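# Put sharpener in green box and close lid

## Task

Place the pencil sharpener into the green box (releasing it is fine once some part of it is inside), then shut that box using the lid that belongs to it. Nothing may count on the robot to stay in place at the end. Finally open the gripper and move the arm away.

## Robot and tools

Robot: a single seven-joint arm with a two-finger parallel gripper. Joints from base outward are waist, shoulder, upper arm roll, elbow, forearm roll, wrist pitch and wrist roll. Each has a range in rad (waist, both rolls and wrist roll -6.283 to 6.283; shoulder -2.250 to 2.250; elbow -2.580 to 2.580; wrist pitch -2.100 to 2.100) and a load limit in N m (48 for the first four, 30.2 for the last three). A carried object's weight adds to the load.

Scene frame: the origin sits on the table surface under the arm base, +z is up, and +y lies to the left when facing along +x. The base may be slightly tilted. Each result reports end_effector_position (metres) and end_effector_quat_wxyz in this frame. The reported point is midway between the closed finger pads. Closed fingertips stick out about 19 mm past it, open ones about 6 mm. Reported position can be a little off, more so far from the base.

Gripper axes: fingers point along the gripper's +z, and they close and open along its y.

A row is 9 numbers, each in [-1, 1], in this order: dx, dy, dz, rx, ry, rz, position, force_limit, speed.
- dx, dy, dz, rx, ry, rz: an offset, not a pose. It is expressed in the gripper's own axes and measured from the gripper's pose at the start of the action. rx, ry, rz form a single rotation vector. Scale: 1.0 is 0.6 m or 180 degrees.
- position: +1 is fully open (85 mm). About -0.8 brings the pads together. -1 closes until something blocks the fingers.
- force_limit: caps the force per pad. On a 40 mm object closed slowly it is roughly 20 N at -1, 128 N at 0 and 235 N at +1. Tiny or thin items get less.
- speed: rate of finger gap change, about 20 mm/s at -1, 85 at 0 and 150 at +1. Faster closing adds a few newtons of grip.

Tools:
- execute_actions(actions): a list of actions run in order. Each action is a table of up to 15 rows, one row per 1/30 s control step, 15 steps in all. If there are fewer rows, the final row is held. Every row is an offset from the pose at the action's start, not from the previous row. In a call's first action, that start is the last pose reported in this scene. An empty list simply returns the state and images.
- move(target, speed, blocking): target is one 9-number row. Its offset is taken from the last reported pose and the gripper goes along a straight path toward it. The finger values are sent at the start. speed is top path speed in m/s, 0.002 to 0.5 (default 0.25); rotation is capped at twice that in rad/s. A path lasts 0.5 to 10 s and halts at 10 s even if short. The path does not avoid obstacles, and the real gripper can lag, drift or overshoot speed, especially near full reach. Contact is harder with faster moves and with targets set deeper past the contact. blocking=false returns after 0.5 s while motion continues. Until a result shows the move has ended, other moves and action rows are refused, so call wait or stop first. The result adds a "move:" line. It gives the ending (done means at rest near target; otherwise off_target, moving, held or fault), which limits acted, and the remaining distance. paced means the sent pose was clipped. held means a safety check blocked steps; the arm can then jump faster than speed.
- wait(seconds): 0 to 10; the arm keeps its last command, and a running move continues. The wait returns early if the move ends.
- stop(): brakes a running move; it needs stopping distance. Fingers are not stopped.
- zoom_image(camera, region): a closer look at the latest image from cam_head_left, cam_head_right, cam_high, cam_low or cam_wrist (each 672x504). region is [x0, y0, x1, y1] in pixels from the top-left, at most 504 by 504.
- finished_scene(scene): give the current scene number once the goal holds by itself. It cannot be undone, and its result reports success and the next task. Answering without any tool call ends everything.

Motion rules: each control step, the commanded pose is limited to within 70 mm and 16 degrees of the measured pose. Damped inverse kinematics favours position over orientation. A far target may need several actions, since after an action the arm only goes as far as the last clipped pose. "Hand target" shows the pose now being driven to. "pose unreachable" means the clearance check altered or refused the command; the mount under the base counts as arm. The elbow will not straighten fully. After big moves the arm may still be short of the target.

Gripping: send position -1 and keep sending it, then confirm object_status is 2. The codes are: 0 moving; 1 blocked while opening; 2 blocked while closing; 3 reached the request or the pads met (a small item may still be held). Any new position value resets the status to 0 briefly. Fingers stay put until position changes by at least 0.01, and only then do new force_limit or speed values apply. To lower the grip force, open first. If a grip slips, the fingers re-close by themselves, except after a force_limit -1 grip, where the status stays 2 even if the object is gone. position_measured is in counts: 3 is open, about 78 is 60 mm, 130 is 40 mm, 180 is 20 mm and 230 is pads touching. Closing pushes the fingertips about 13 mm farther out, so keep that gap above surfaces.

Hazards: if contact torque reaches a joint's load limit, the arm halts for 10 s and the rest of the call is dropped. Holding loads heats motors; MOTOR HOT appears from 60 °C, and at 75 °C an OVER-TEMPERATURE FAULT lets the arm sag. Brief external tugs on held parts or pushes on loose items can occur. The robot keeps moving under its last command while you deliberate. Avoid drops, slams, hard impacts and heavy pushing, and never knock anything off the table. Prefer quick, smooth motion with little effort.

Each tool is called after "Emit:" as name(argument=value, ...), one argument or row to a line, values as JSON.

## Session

Emit:
execute_actions(
  actions=[],
)

Scene clock: 0.00 s.
end_effector_position=(+0.3586, -0.1698, +0.1398) position_measured=3 object_status=3 end_effector_quat_wxyz=(+0.267, +0.693, -0.670, -0.013)
Joint positions: [ 0.052 -0.016 -0.289  2.389  0.918  1.009  1.967]
Joint velocities: [ 0.     0.     0.     0.     0.    -0.001 -0.001]
Hand target: +0.359, -0.170, +0.140; +0.267, +0.693, -0.670, -0.013

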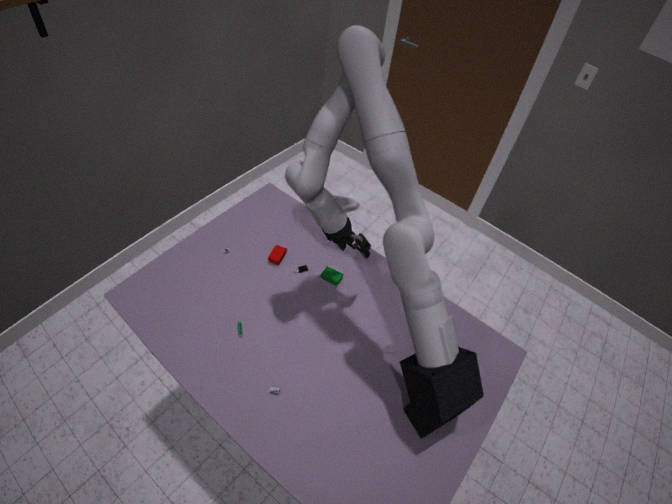

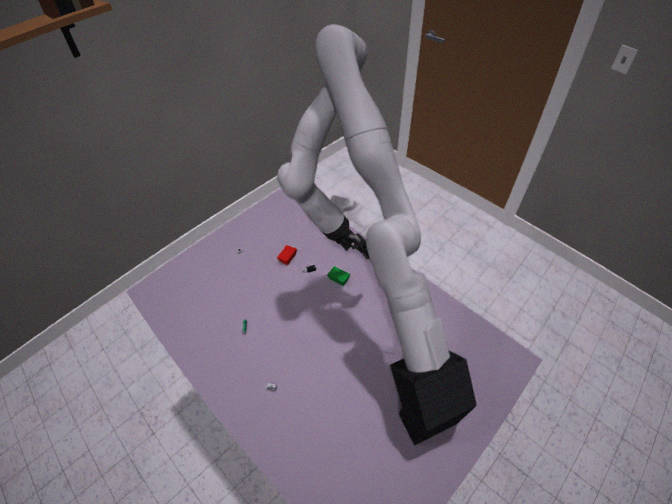

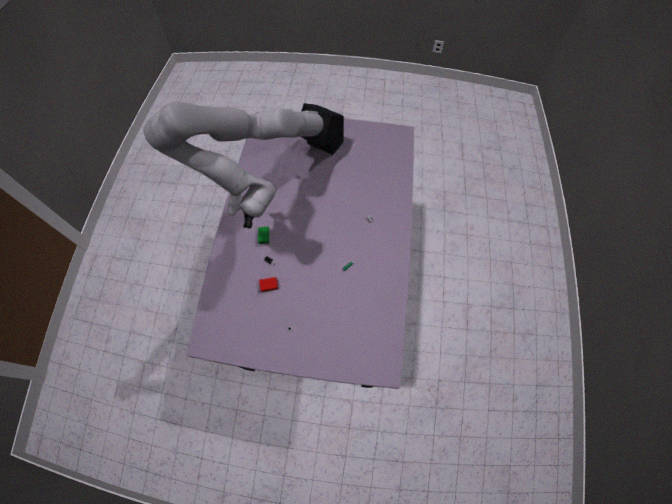

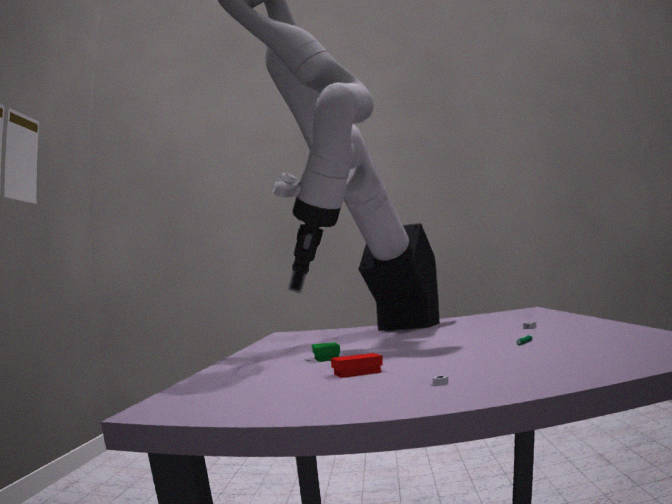

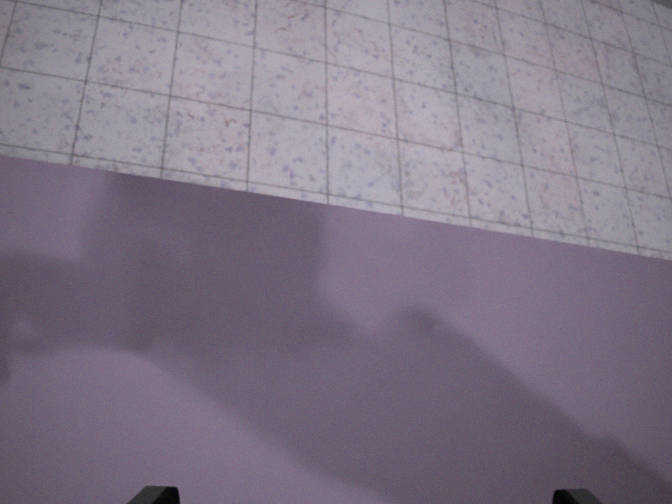

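Emit:
move(
  target=[0,0,-0.15,0.129,-0.114,0,1,-0.6,0],
)

Emit:
zoom_image(
  camera="cam_low",
  region=[300,300,580,400],
)

Scene clock: 12.70 s.
end_effector_position=(+0.3924, -0.1377, +0.2165) position_measured=3 object_status=3 end_effector_quat_wxyz=(+0.000, +0.719, -0.695, -0.003)
Joint positions: [-0.099 -0.631 -0.108  2.508  0.707  0.756  2.416]
Joint velocities: [-0.004 -0.013 -0.    -0.    -0.004 -0.002  0.005]
Hand target: +0.393, -0.138, +0.217; -0.001, +0.719, -0.695, -0.002
Off the commanded pose: 0.001 m, 0 deg.
move: done

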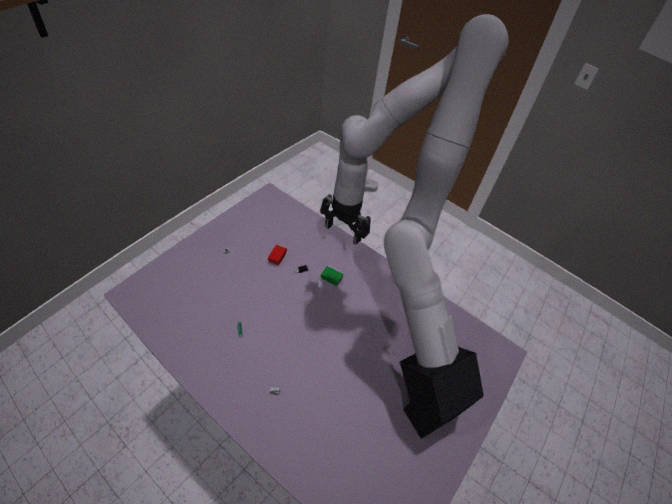

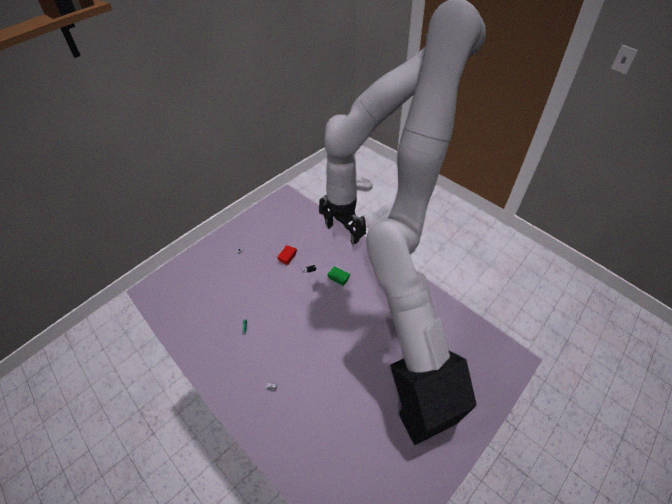

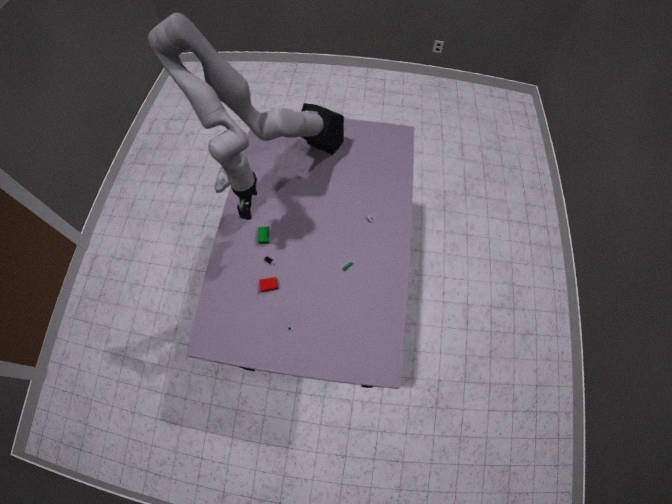

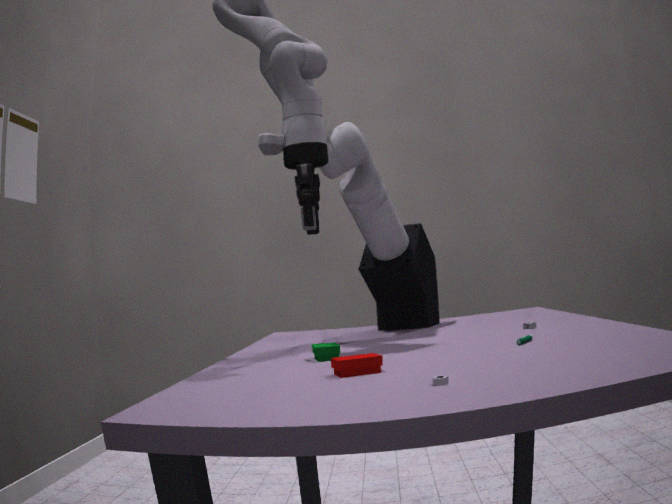

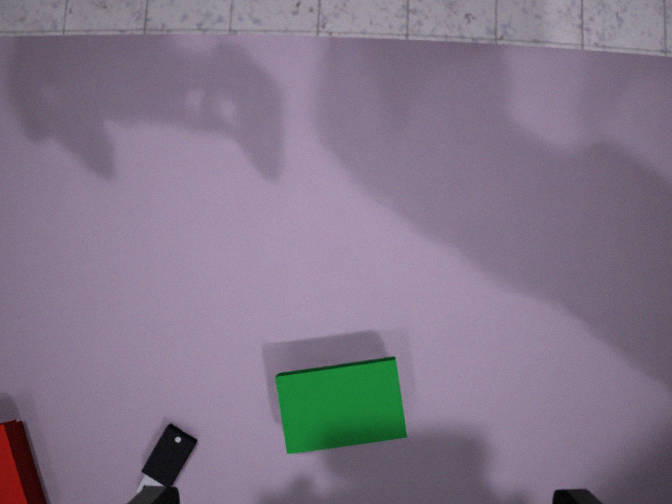

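Region (300, 300, 580, 400) of cam_low's 672x504 image, scaled by 1.800, with more detail than that image has; it fills the top 180 rows of this view, and the rest is white.

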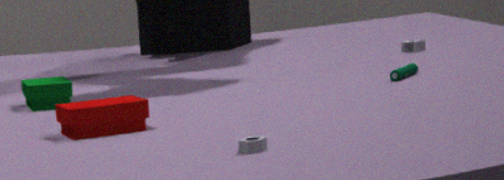

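Emit:
move(
  target=[-0.02,-0.025,0.22,0,0,-0.552,1,-0.6,0],
)

Scene clock: 22.73 s.
end_effector_position=(+0.4074, -0.1262, +0.0847) position_measured=3 object_status=3 end_effector_quat_wxyz=(-0.004, +0.995, +0.098, -0.015)
Joint positions: [-0.031 -0.079  0.122  2.58   1.819  0.351  3.143]
Joint velocities: [ 0.2    0.016 -0.184  0.     0.07  -0.024 -0.062]
Hand target: +0.407, -0.126, +0.085; -0.004, +0.995, +0.098, -0.015
Off the commanded pose: 0.002 m, 2 deg.
joint sent to its limit — the command would take joint 4 (elbow) past its upper limit, so that joint was sent only as far as its limit.
move: done

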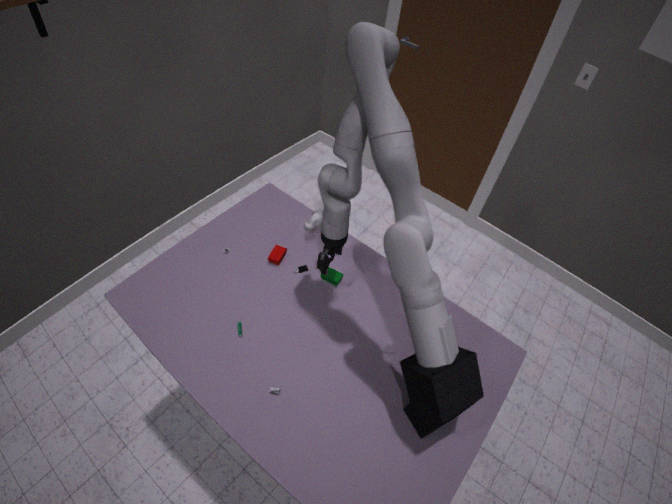

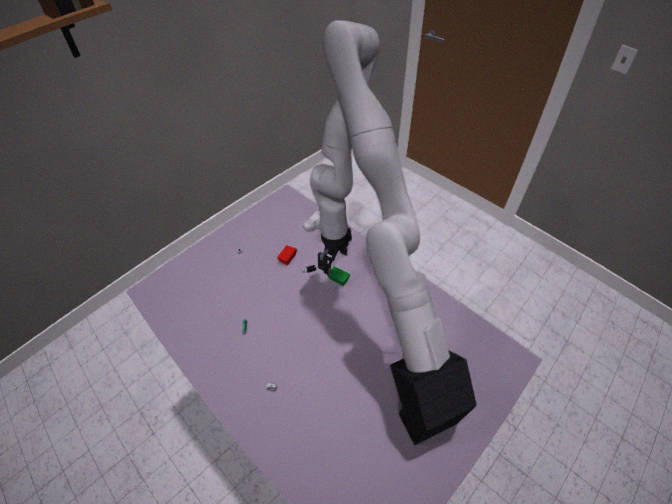

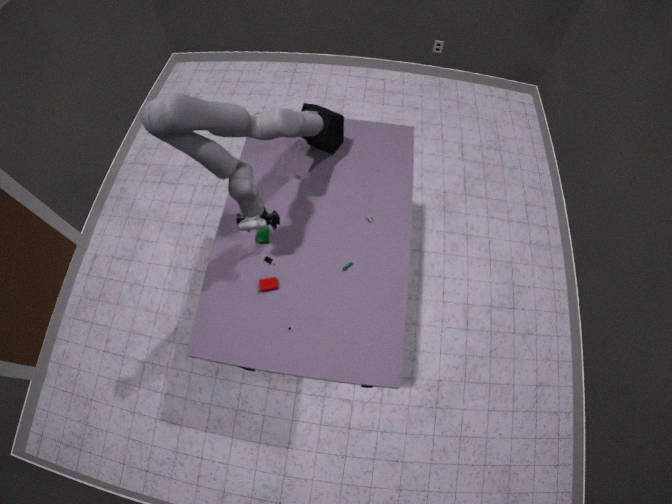

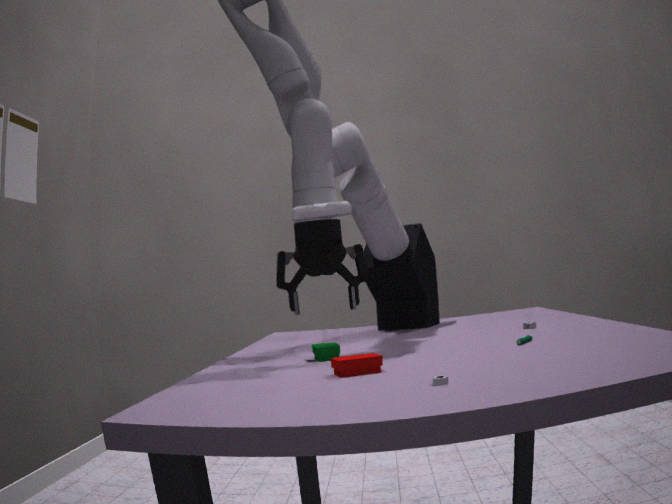

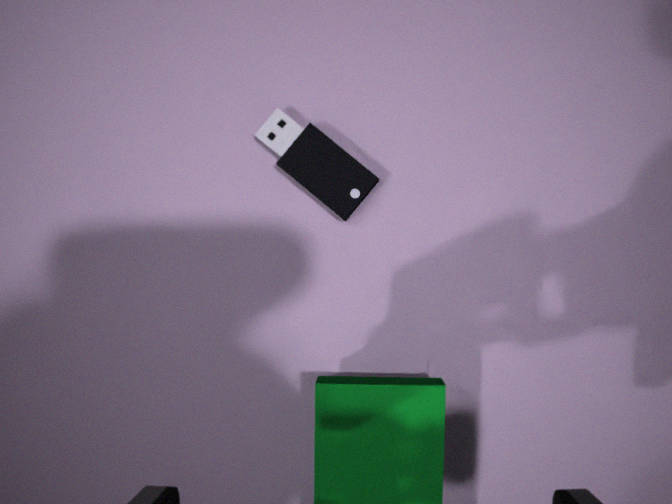

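Emit:
move(
  target=[0.01,0.006,0.065,0,0,0,1,-0.6,0],
  speed=0.08,
)

Scene clock: 27.13 s.
end_effector_position=(+0.4134, -0.1282, +0.0458) position_measured=3 object_status=3 end_effector_quat_wxyz=(-0.003, +0.995, +0.098, -0.015)
Joint positions: [0.047 0.081 0.137 2.551 2.287 0.352 2.717]
Joint velocities: [ 0.029  0.01  -0.013  0.016  0.117  0.014 -0.105]
Hand target: +0.413, -0.129, +0.046; -0.003, +0.995, +0.098, -0.015
Off the commanded pose: 0.001 m, 0 deg.
move: done

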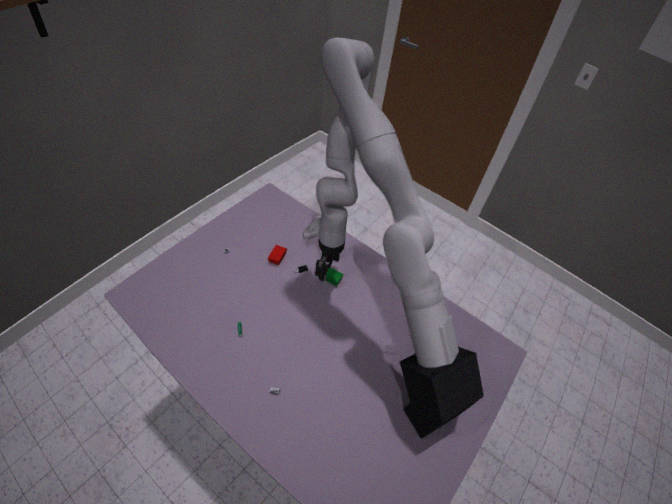

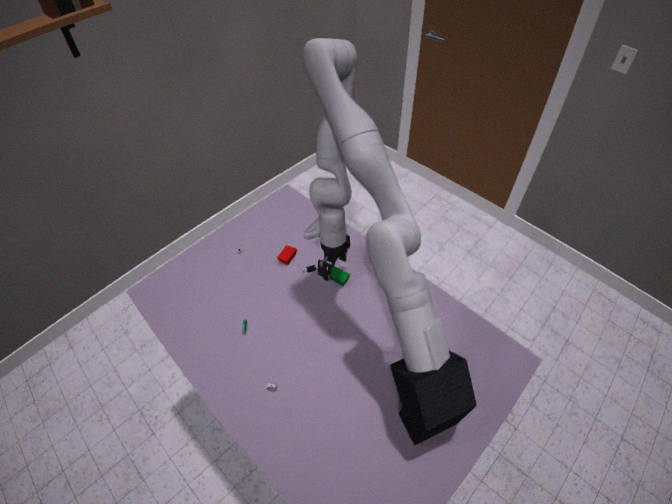

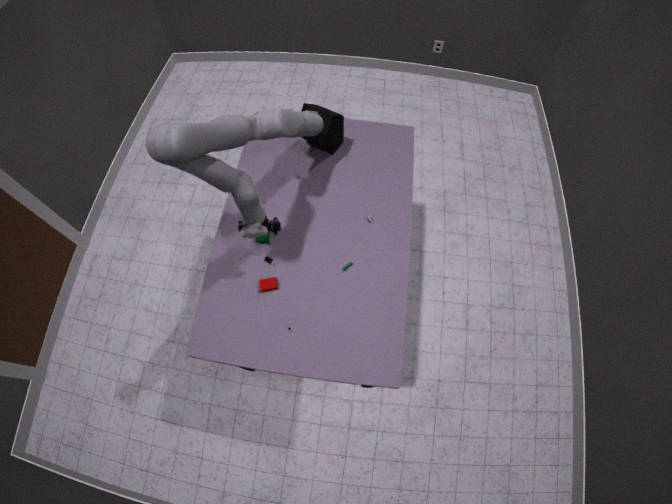

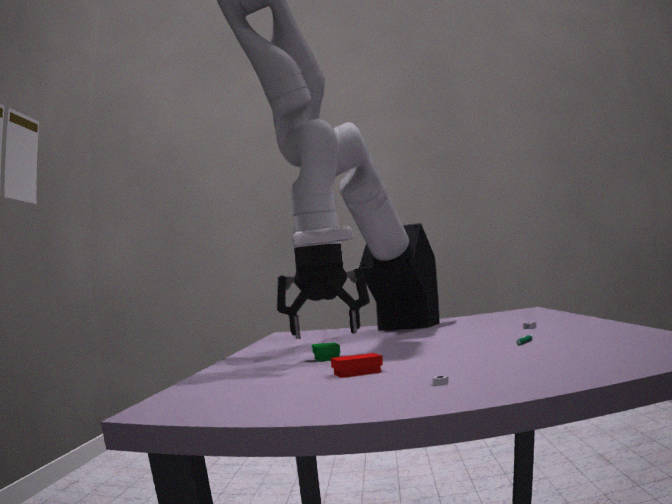

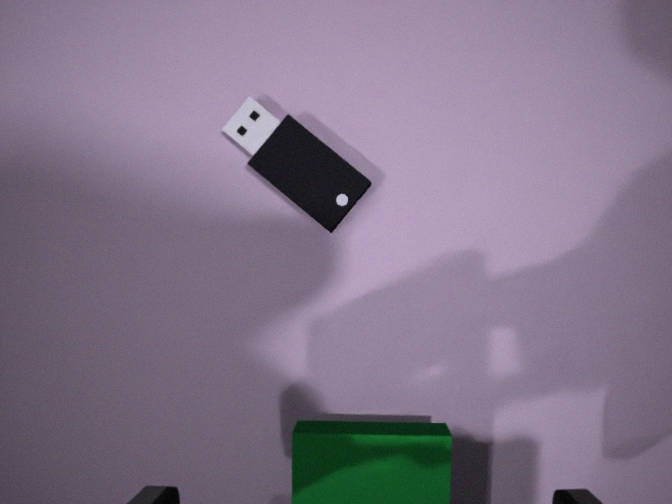

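Emit:
move(
  target=[-0.017,0.001,0.042,0,0,0,1,-0.6,0],
  speed=0.04,
)

Emit:
execute_actions(
  actions=[
    [[0,0,0,0,0,0,-1,-0.6,0]],
    [[0,0,0,0,0,0,-1,-0.6,0]],
    [[0,0,0,0,0,0,-1,-0.6,0]],
  ],
)

Emit:
move(
  target=[0,0,-0.07,0,0,0,-1,-0.6,0],
  speed=0.05,
)

Scene clock: 33.40 s.
end_effector_position=(+0.4033, -0.1305, +0.0212) position_measured=3 object_status=3 end_effector_quat_wxyz=(-0.003, +0.995, +0.099, -0.015)
Joint positions: [0.165 0.192 0.072 2.564 2.576 0.431 2.455]
Joint velocities: [ 0.014  0.011  0.     0.004  0.022  0.005 -0.021]
Hand target: +0.403, -0.131, +0.021; -0.003, +0.995, +0.098, -0.015
Off the commanded pose: 0.001 m, 0 deg.
move: done

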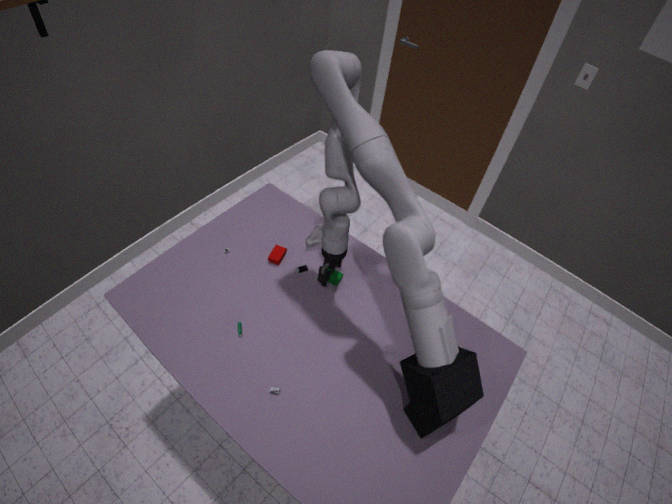

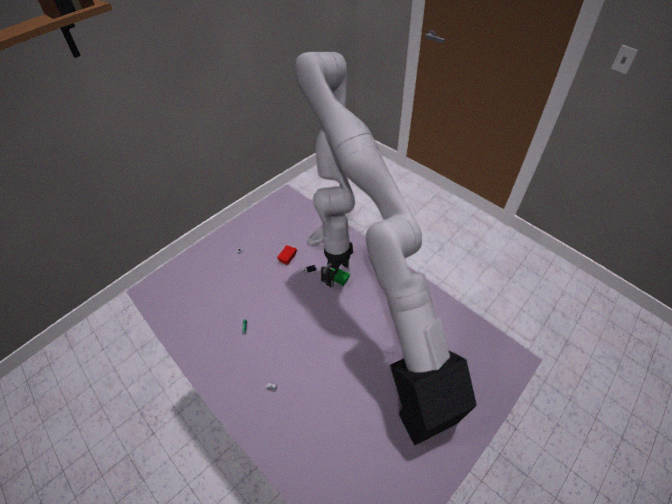

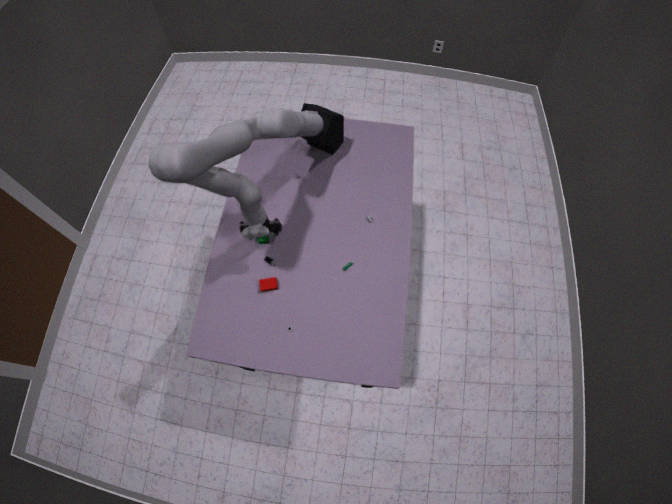

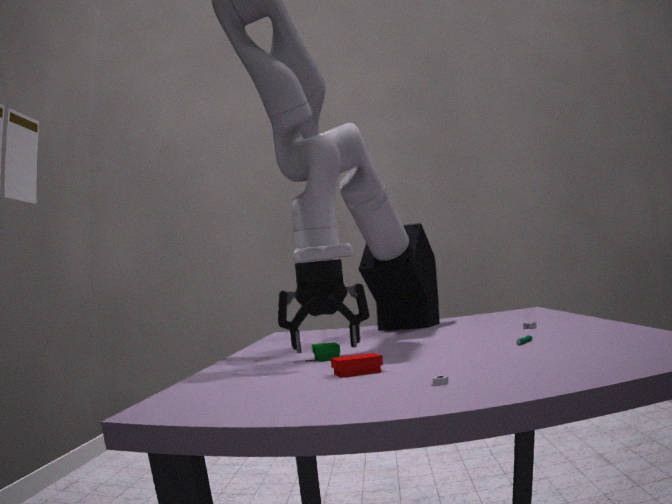

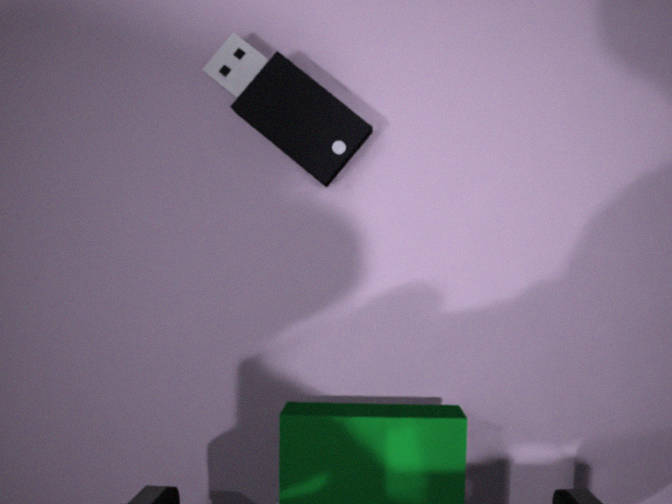

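Scene clock: 34.90 s.
end_effector_position=(+0.4033, -0.1305, +0.0214) position_measured=133 object_status=2 end_effector_quat_wxyz=(-0.003, +0.995, +0.099, -0.014)
Joint positions: [0.165 0.191 0.072 2.564 2.576 0.431 2.455]
Joint velocities: [ 0.     0.    -0.001  0.001  0.    -0.001 -0.001]
Hand target: +0.403, -0.130, +0.021; -0.003, +0.995, +0.099, -0.015
Off the commanded pose: 0.000 m, 0 deg.

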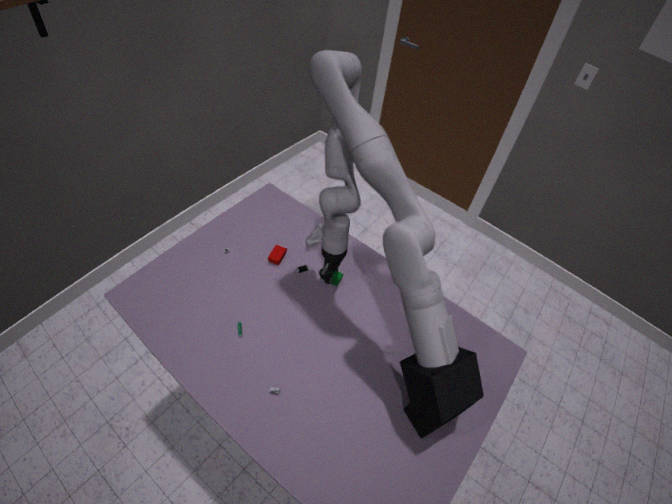

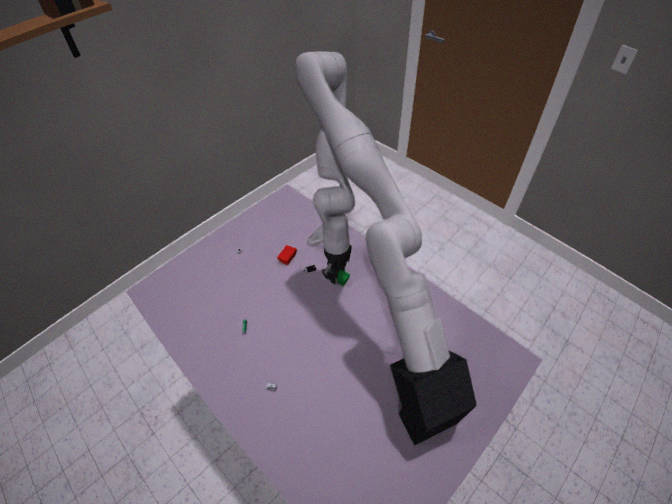

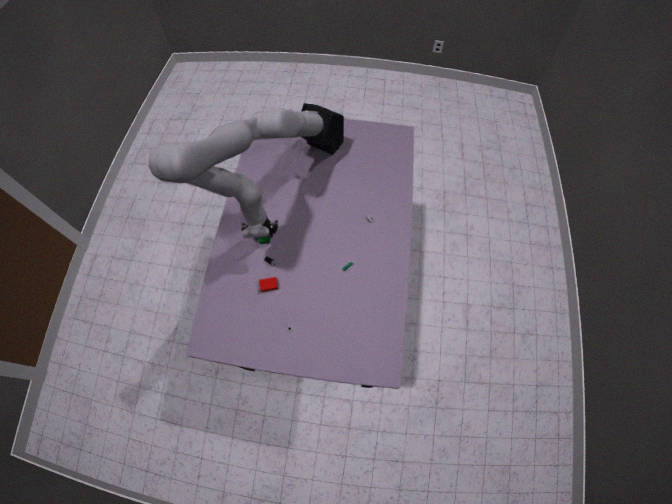

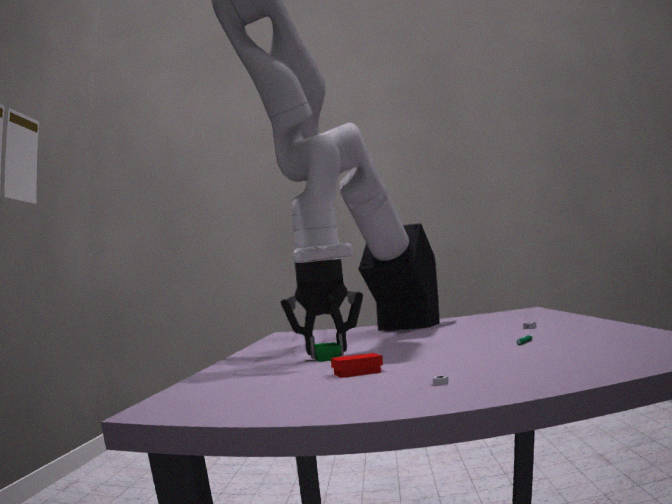

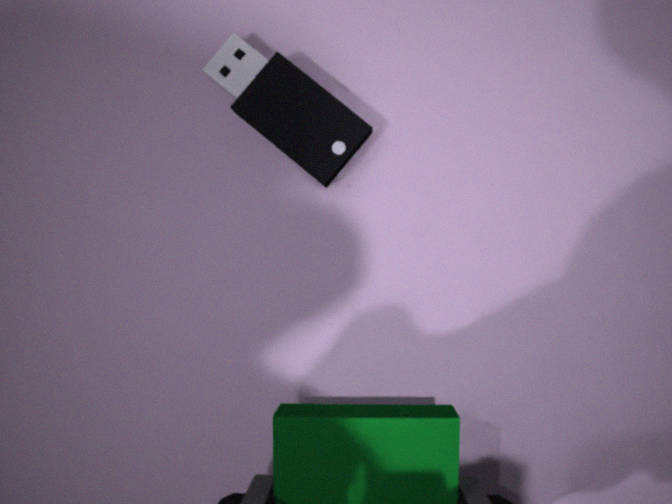

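Scene clock: 36.10 s.
end_effector_position=(+0.4043, -0.1307, +0.0630) position_measured=133 object_status=2 end_effector_quat_wxyz=(-0.004, +0.995, +0.098, -0.016)
Joint positions: [0.105 0.015 0.067 2.58  2.172 0.337 2.834]
Joint velocities: [ 0.069 -0.005 -0.1   -0.002 -0.06   0.026  0.038]
Hand target: +0.405, -0.130, +0.063; -0.004, +0.995, +0.098, -0.016
Off the commanded pose: 0.000 m, 0 deg.
joint sent to its limit — the command would take joint 4 (elbow) past its upper limit, so that joint was sent only as far as its limit.
move: done

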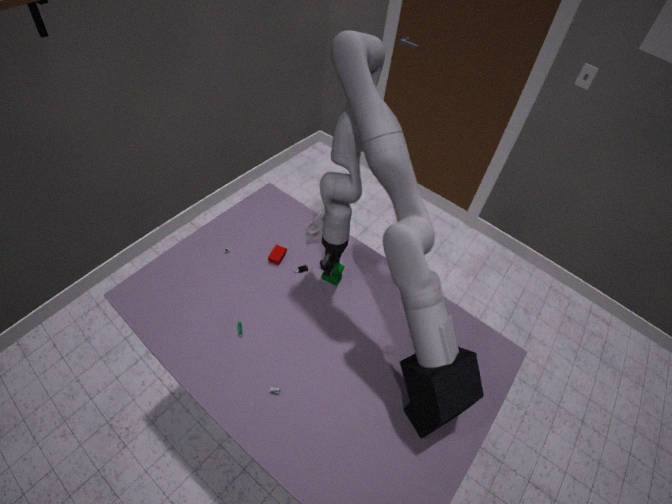

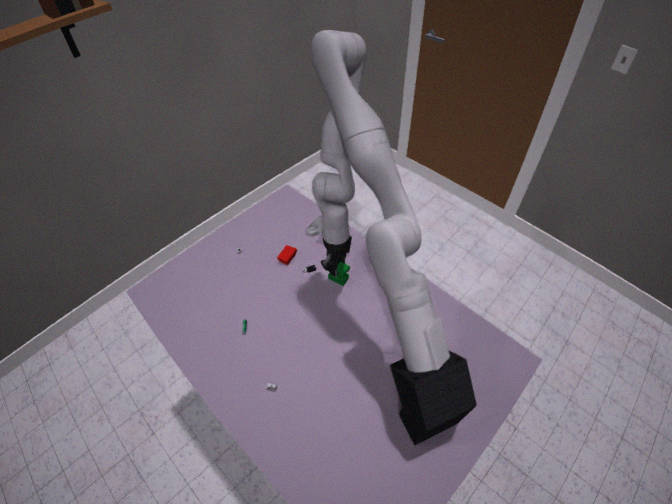

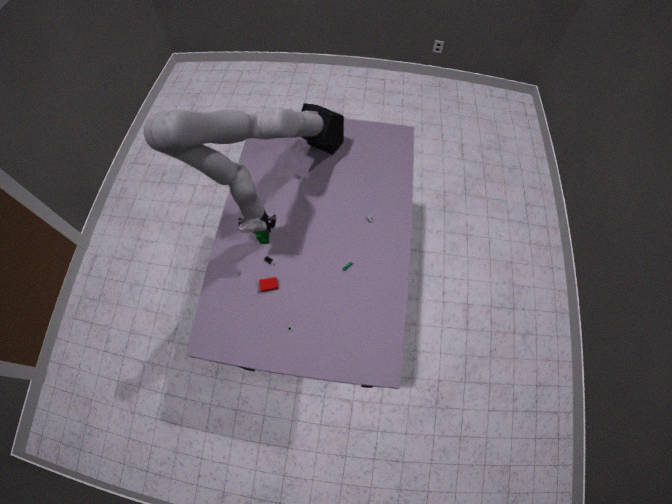

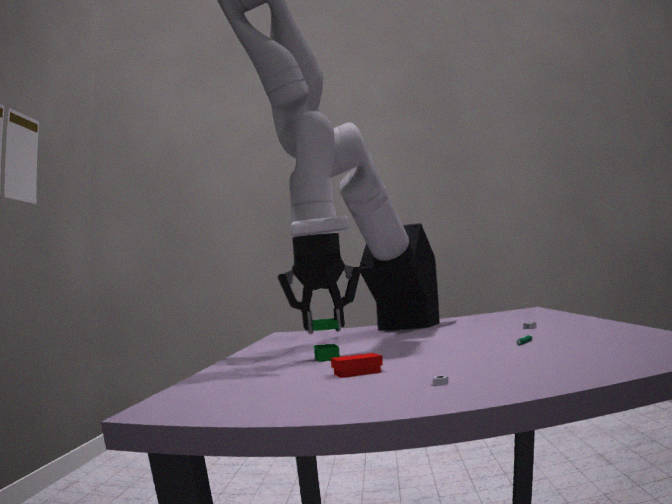

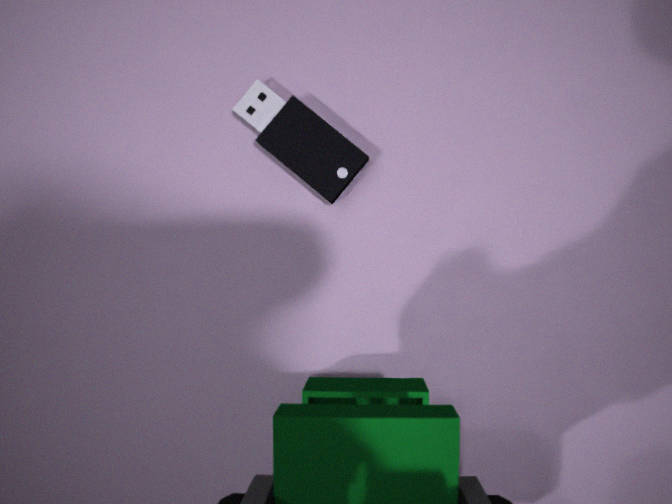

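Emit:
move(
  target=[0,-0.15,0.03,0,0,0,-1,-0.6,0],
  speed=0.1,
)

Emit:
move(
  target=[0,0,0.045,0,0,0,-1,-0.6,0],
  speed=0.04,
)

Scene clock: 41.93 s.
end_effector_position=(+0.3868, -0.0431, +0.0462) position_measured=133 object_status=2 end_effector_quat_wxyz=(-0.002, +0.994, +0.098, -0.039)
Joint positions: [ 0.056  0.241 -0.354  2.58   1.857  0.662  2.73 ]
Joint velocities: [ 0.199  0.038 -0.271  0.001 -0.036  0.098  0.017]
Hand target: +0.387, -0.042, +0.046; -0.002, +0.994, +0.099, -0.039
Off the commanded pose: 0.001 m, 3 deg.
joint sent to its limit — the command would take joint 4 (elbow) past its upper limit, so that joint was sent only as far as its limit.
move: off_target

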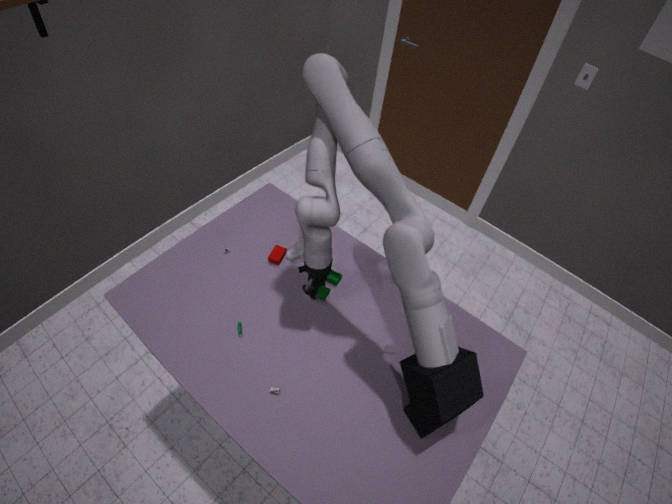

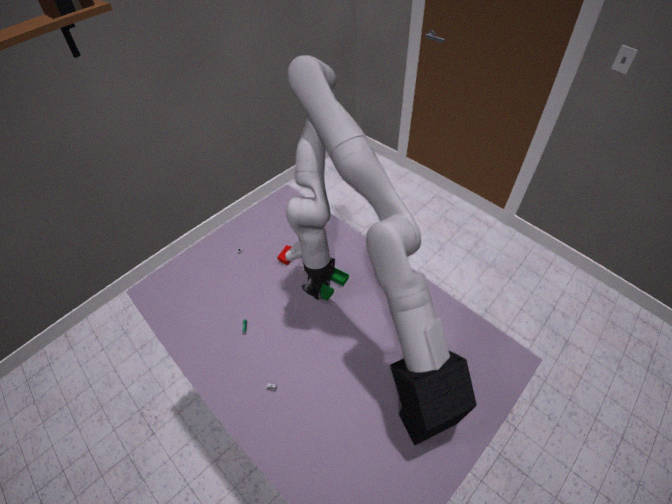

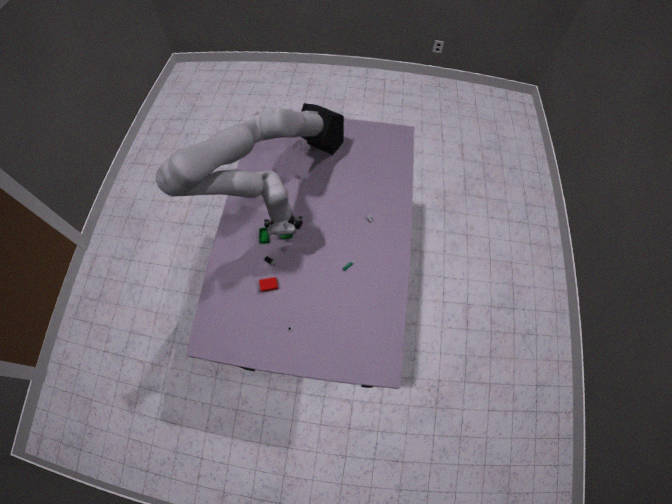

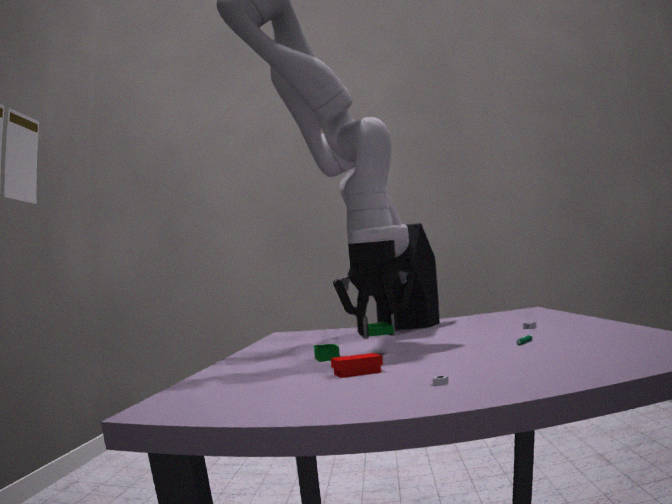

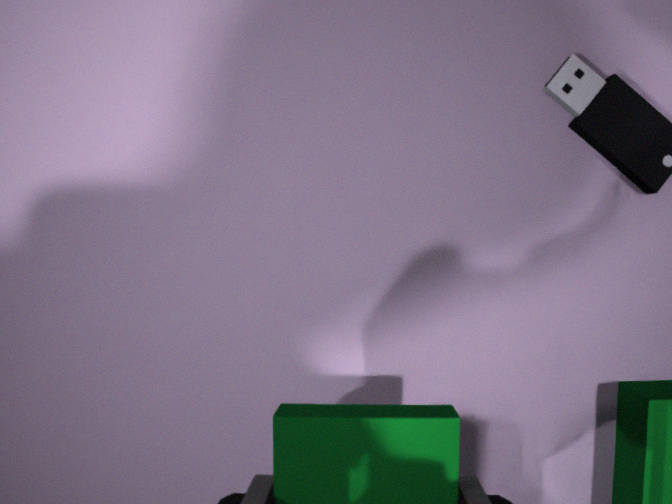

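Scene clock: 42.90 s.
end_effector_position=(+0.3851, -0.0432, +0.0194) position_measured=133 object_status=2 end_effector_quat_wxyz=(-0.002, +0.994, +0.098, -0.039)
Joint positions: [ 0.11   0.344 -0.357  2.567  2.009  0.707  2.622]
Joint velocities: [ 0.003  0.008  0.001  0.     0.006  0.001 -0.007]
Hand target: +0.385, -0.043, +0.019; -0.002, +0.994, +0.098, -0.039
Off the commanded pose: 0.000 m, 0 deg.
move: done

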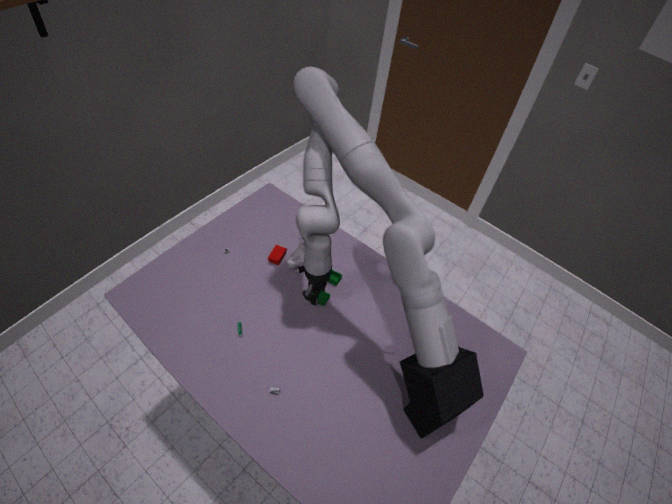

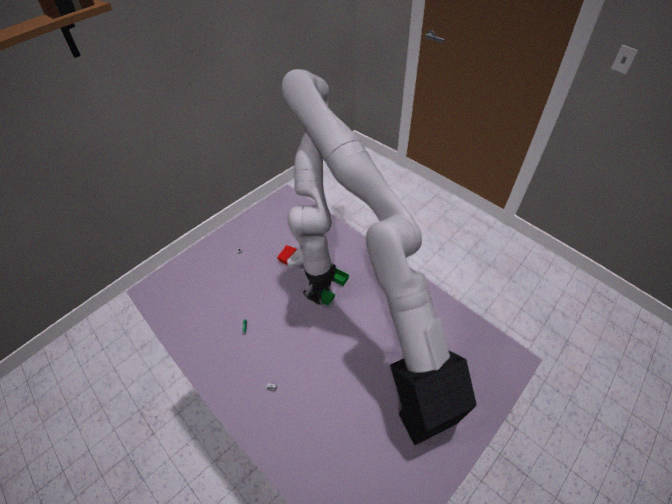

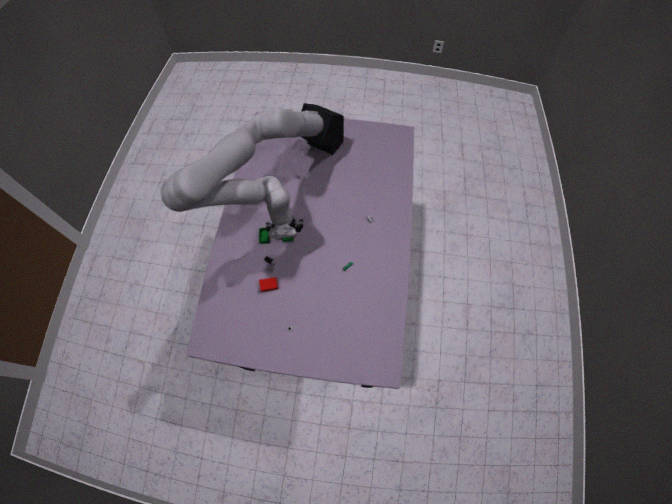

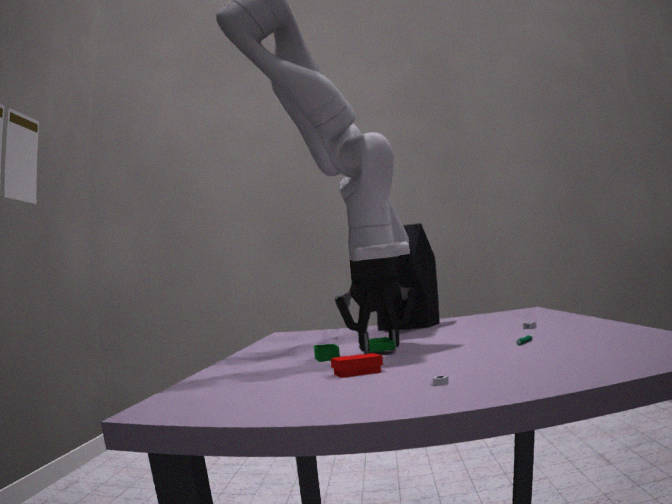

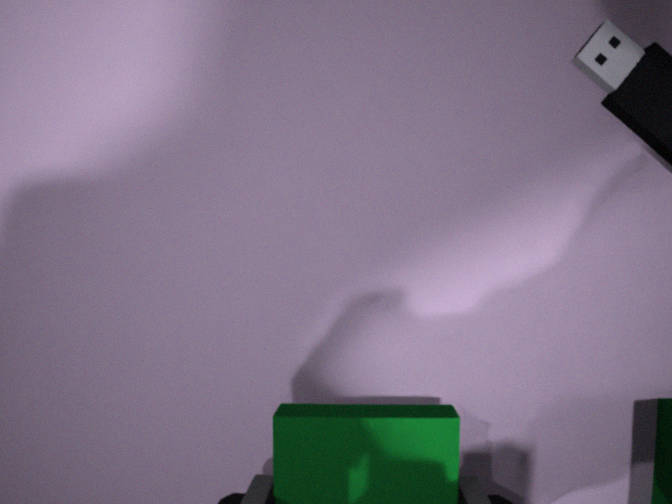

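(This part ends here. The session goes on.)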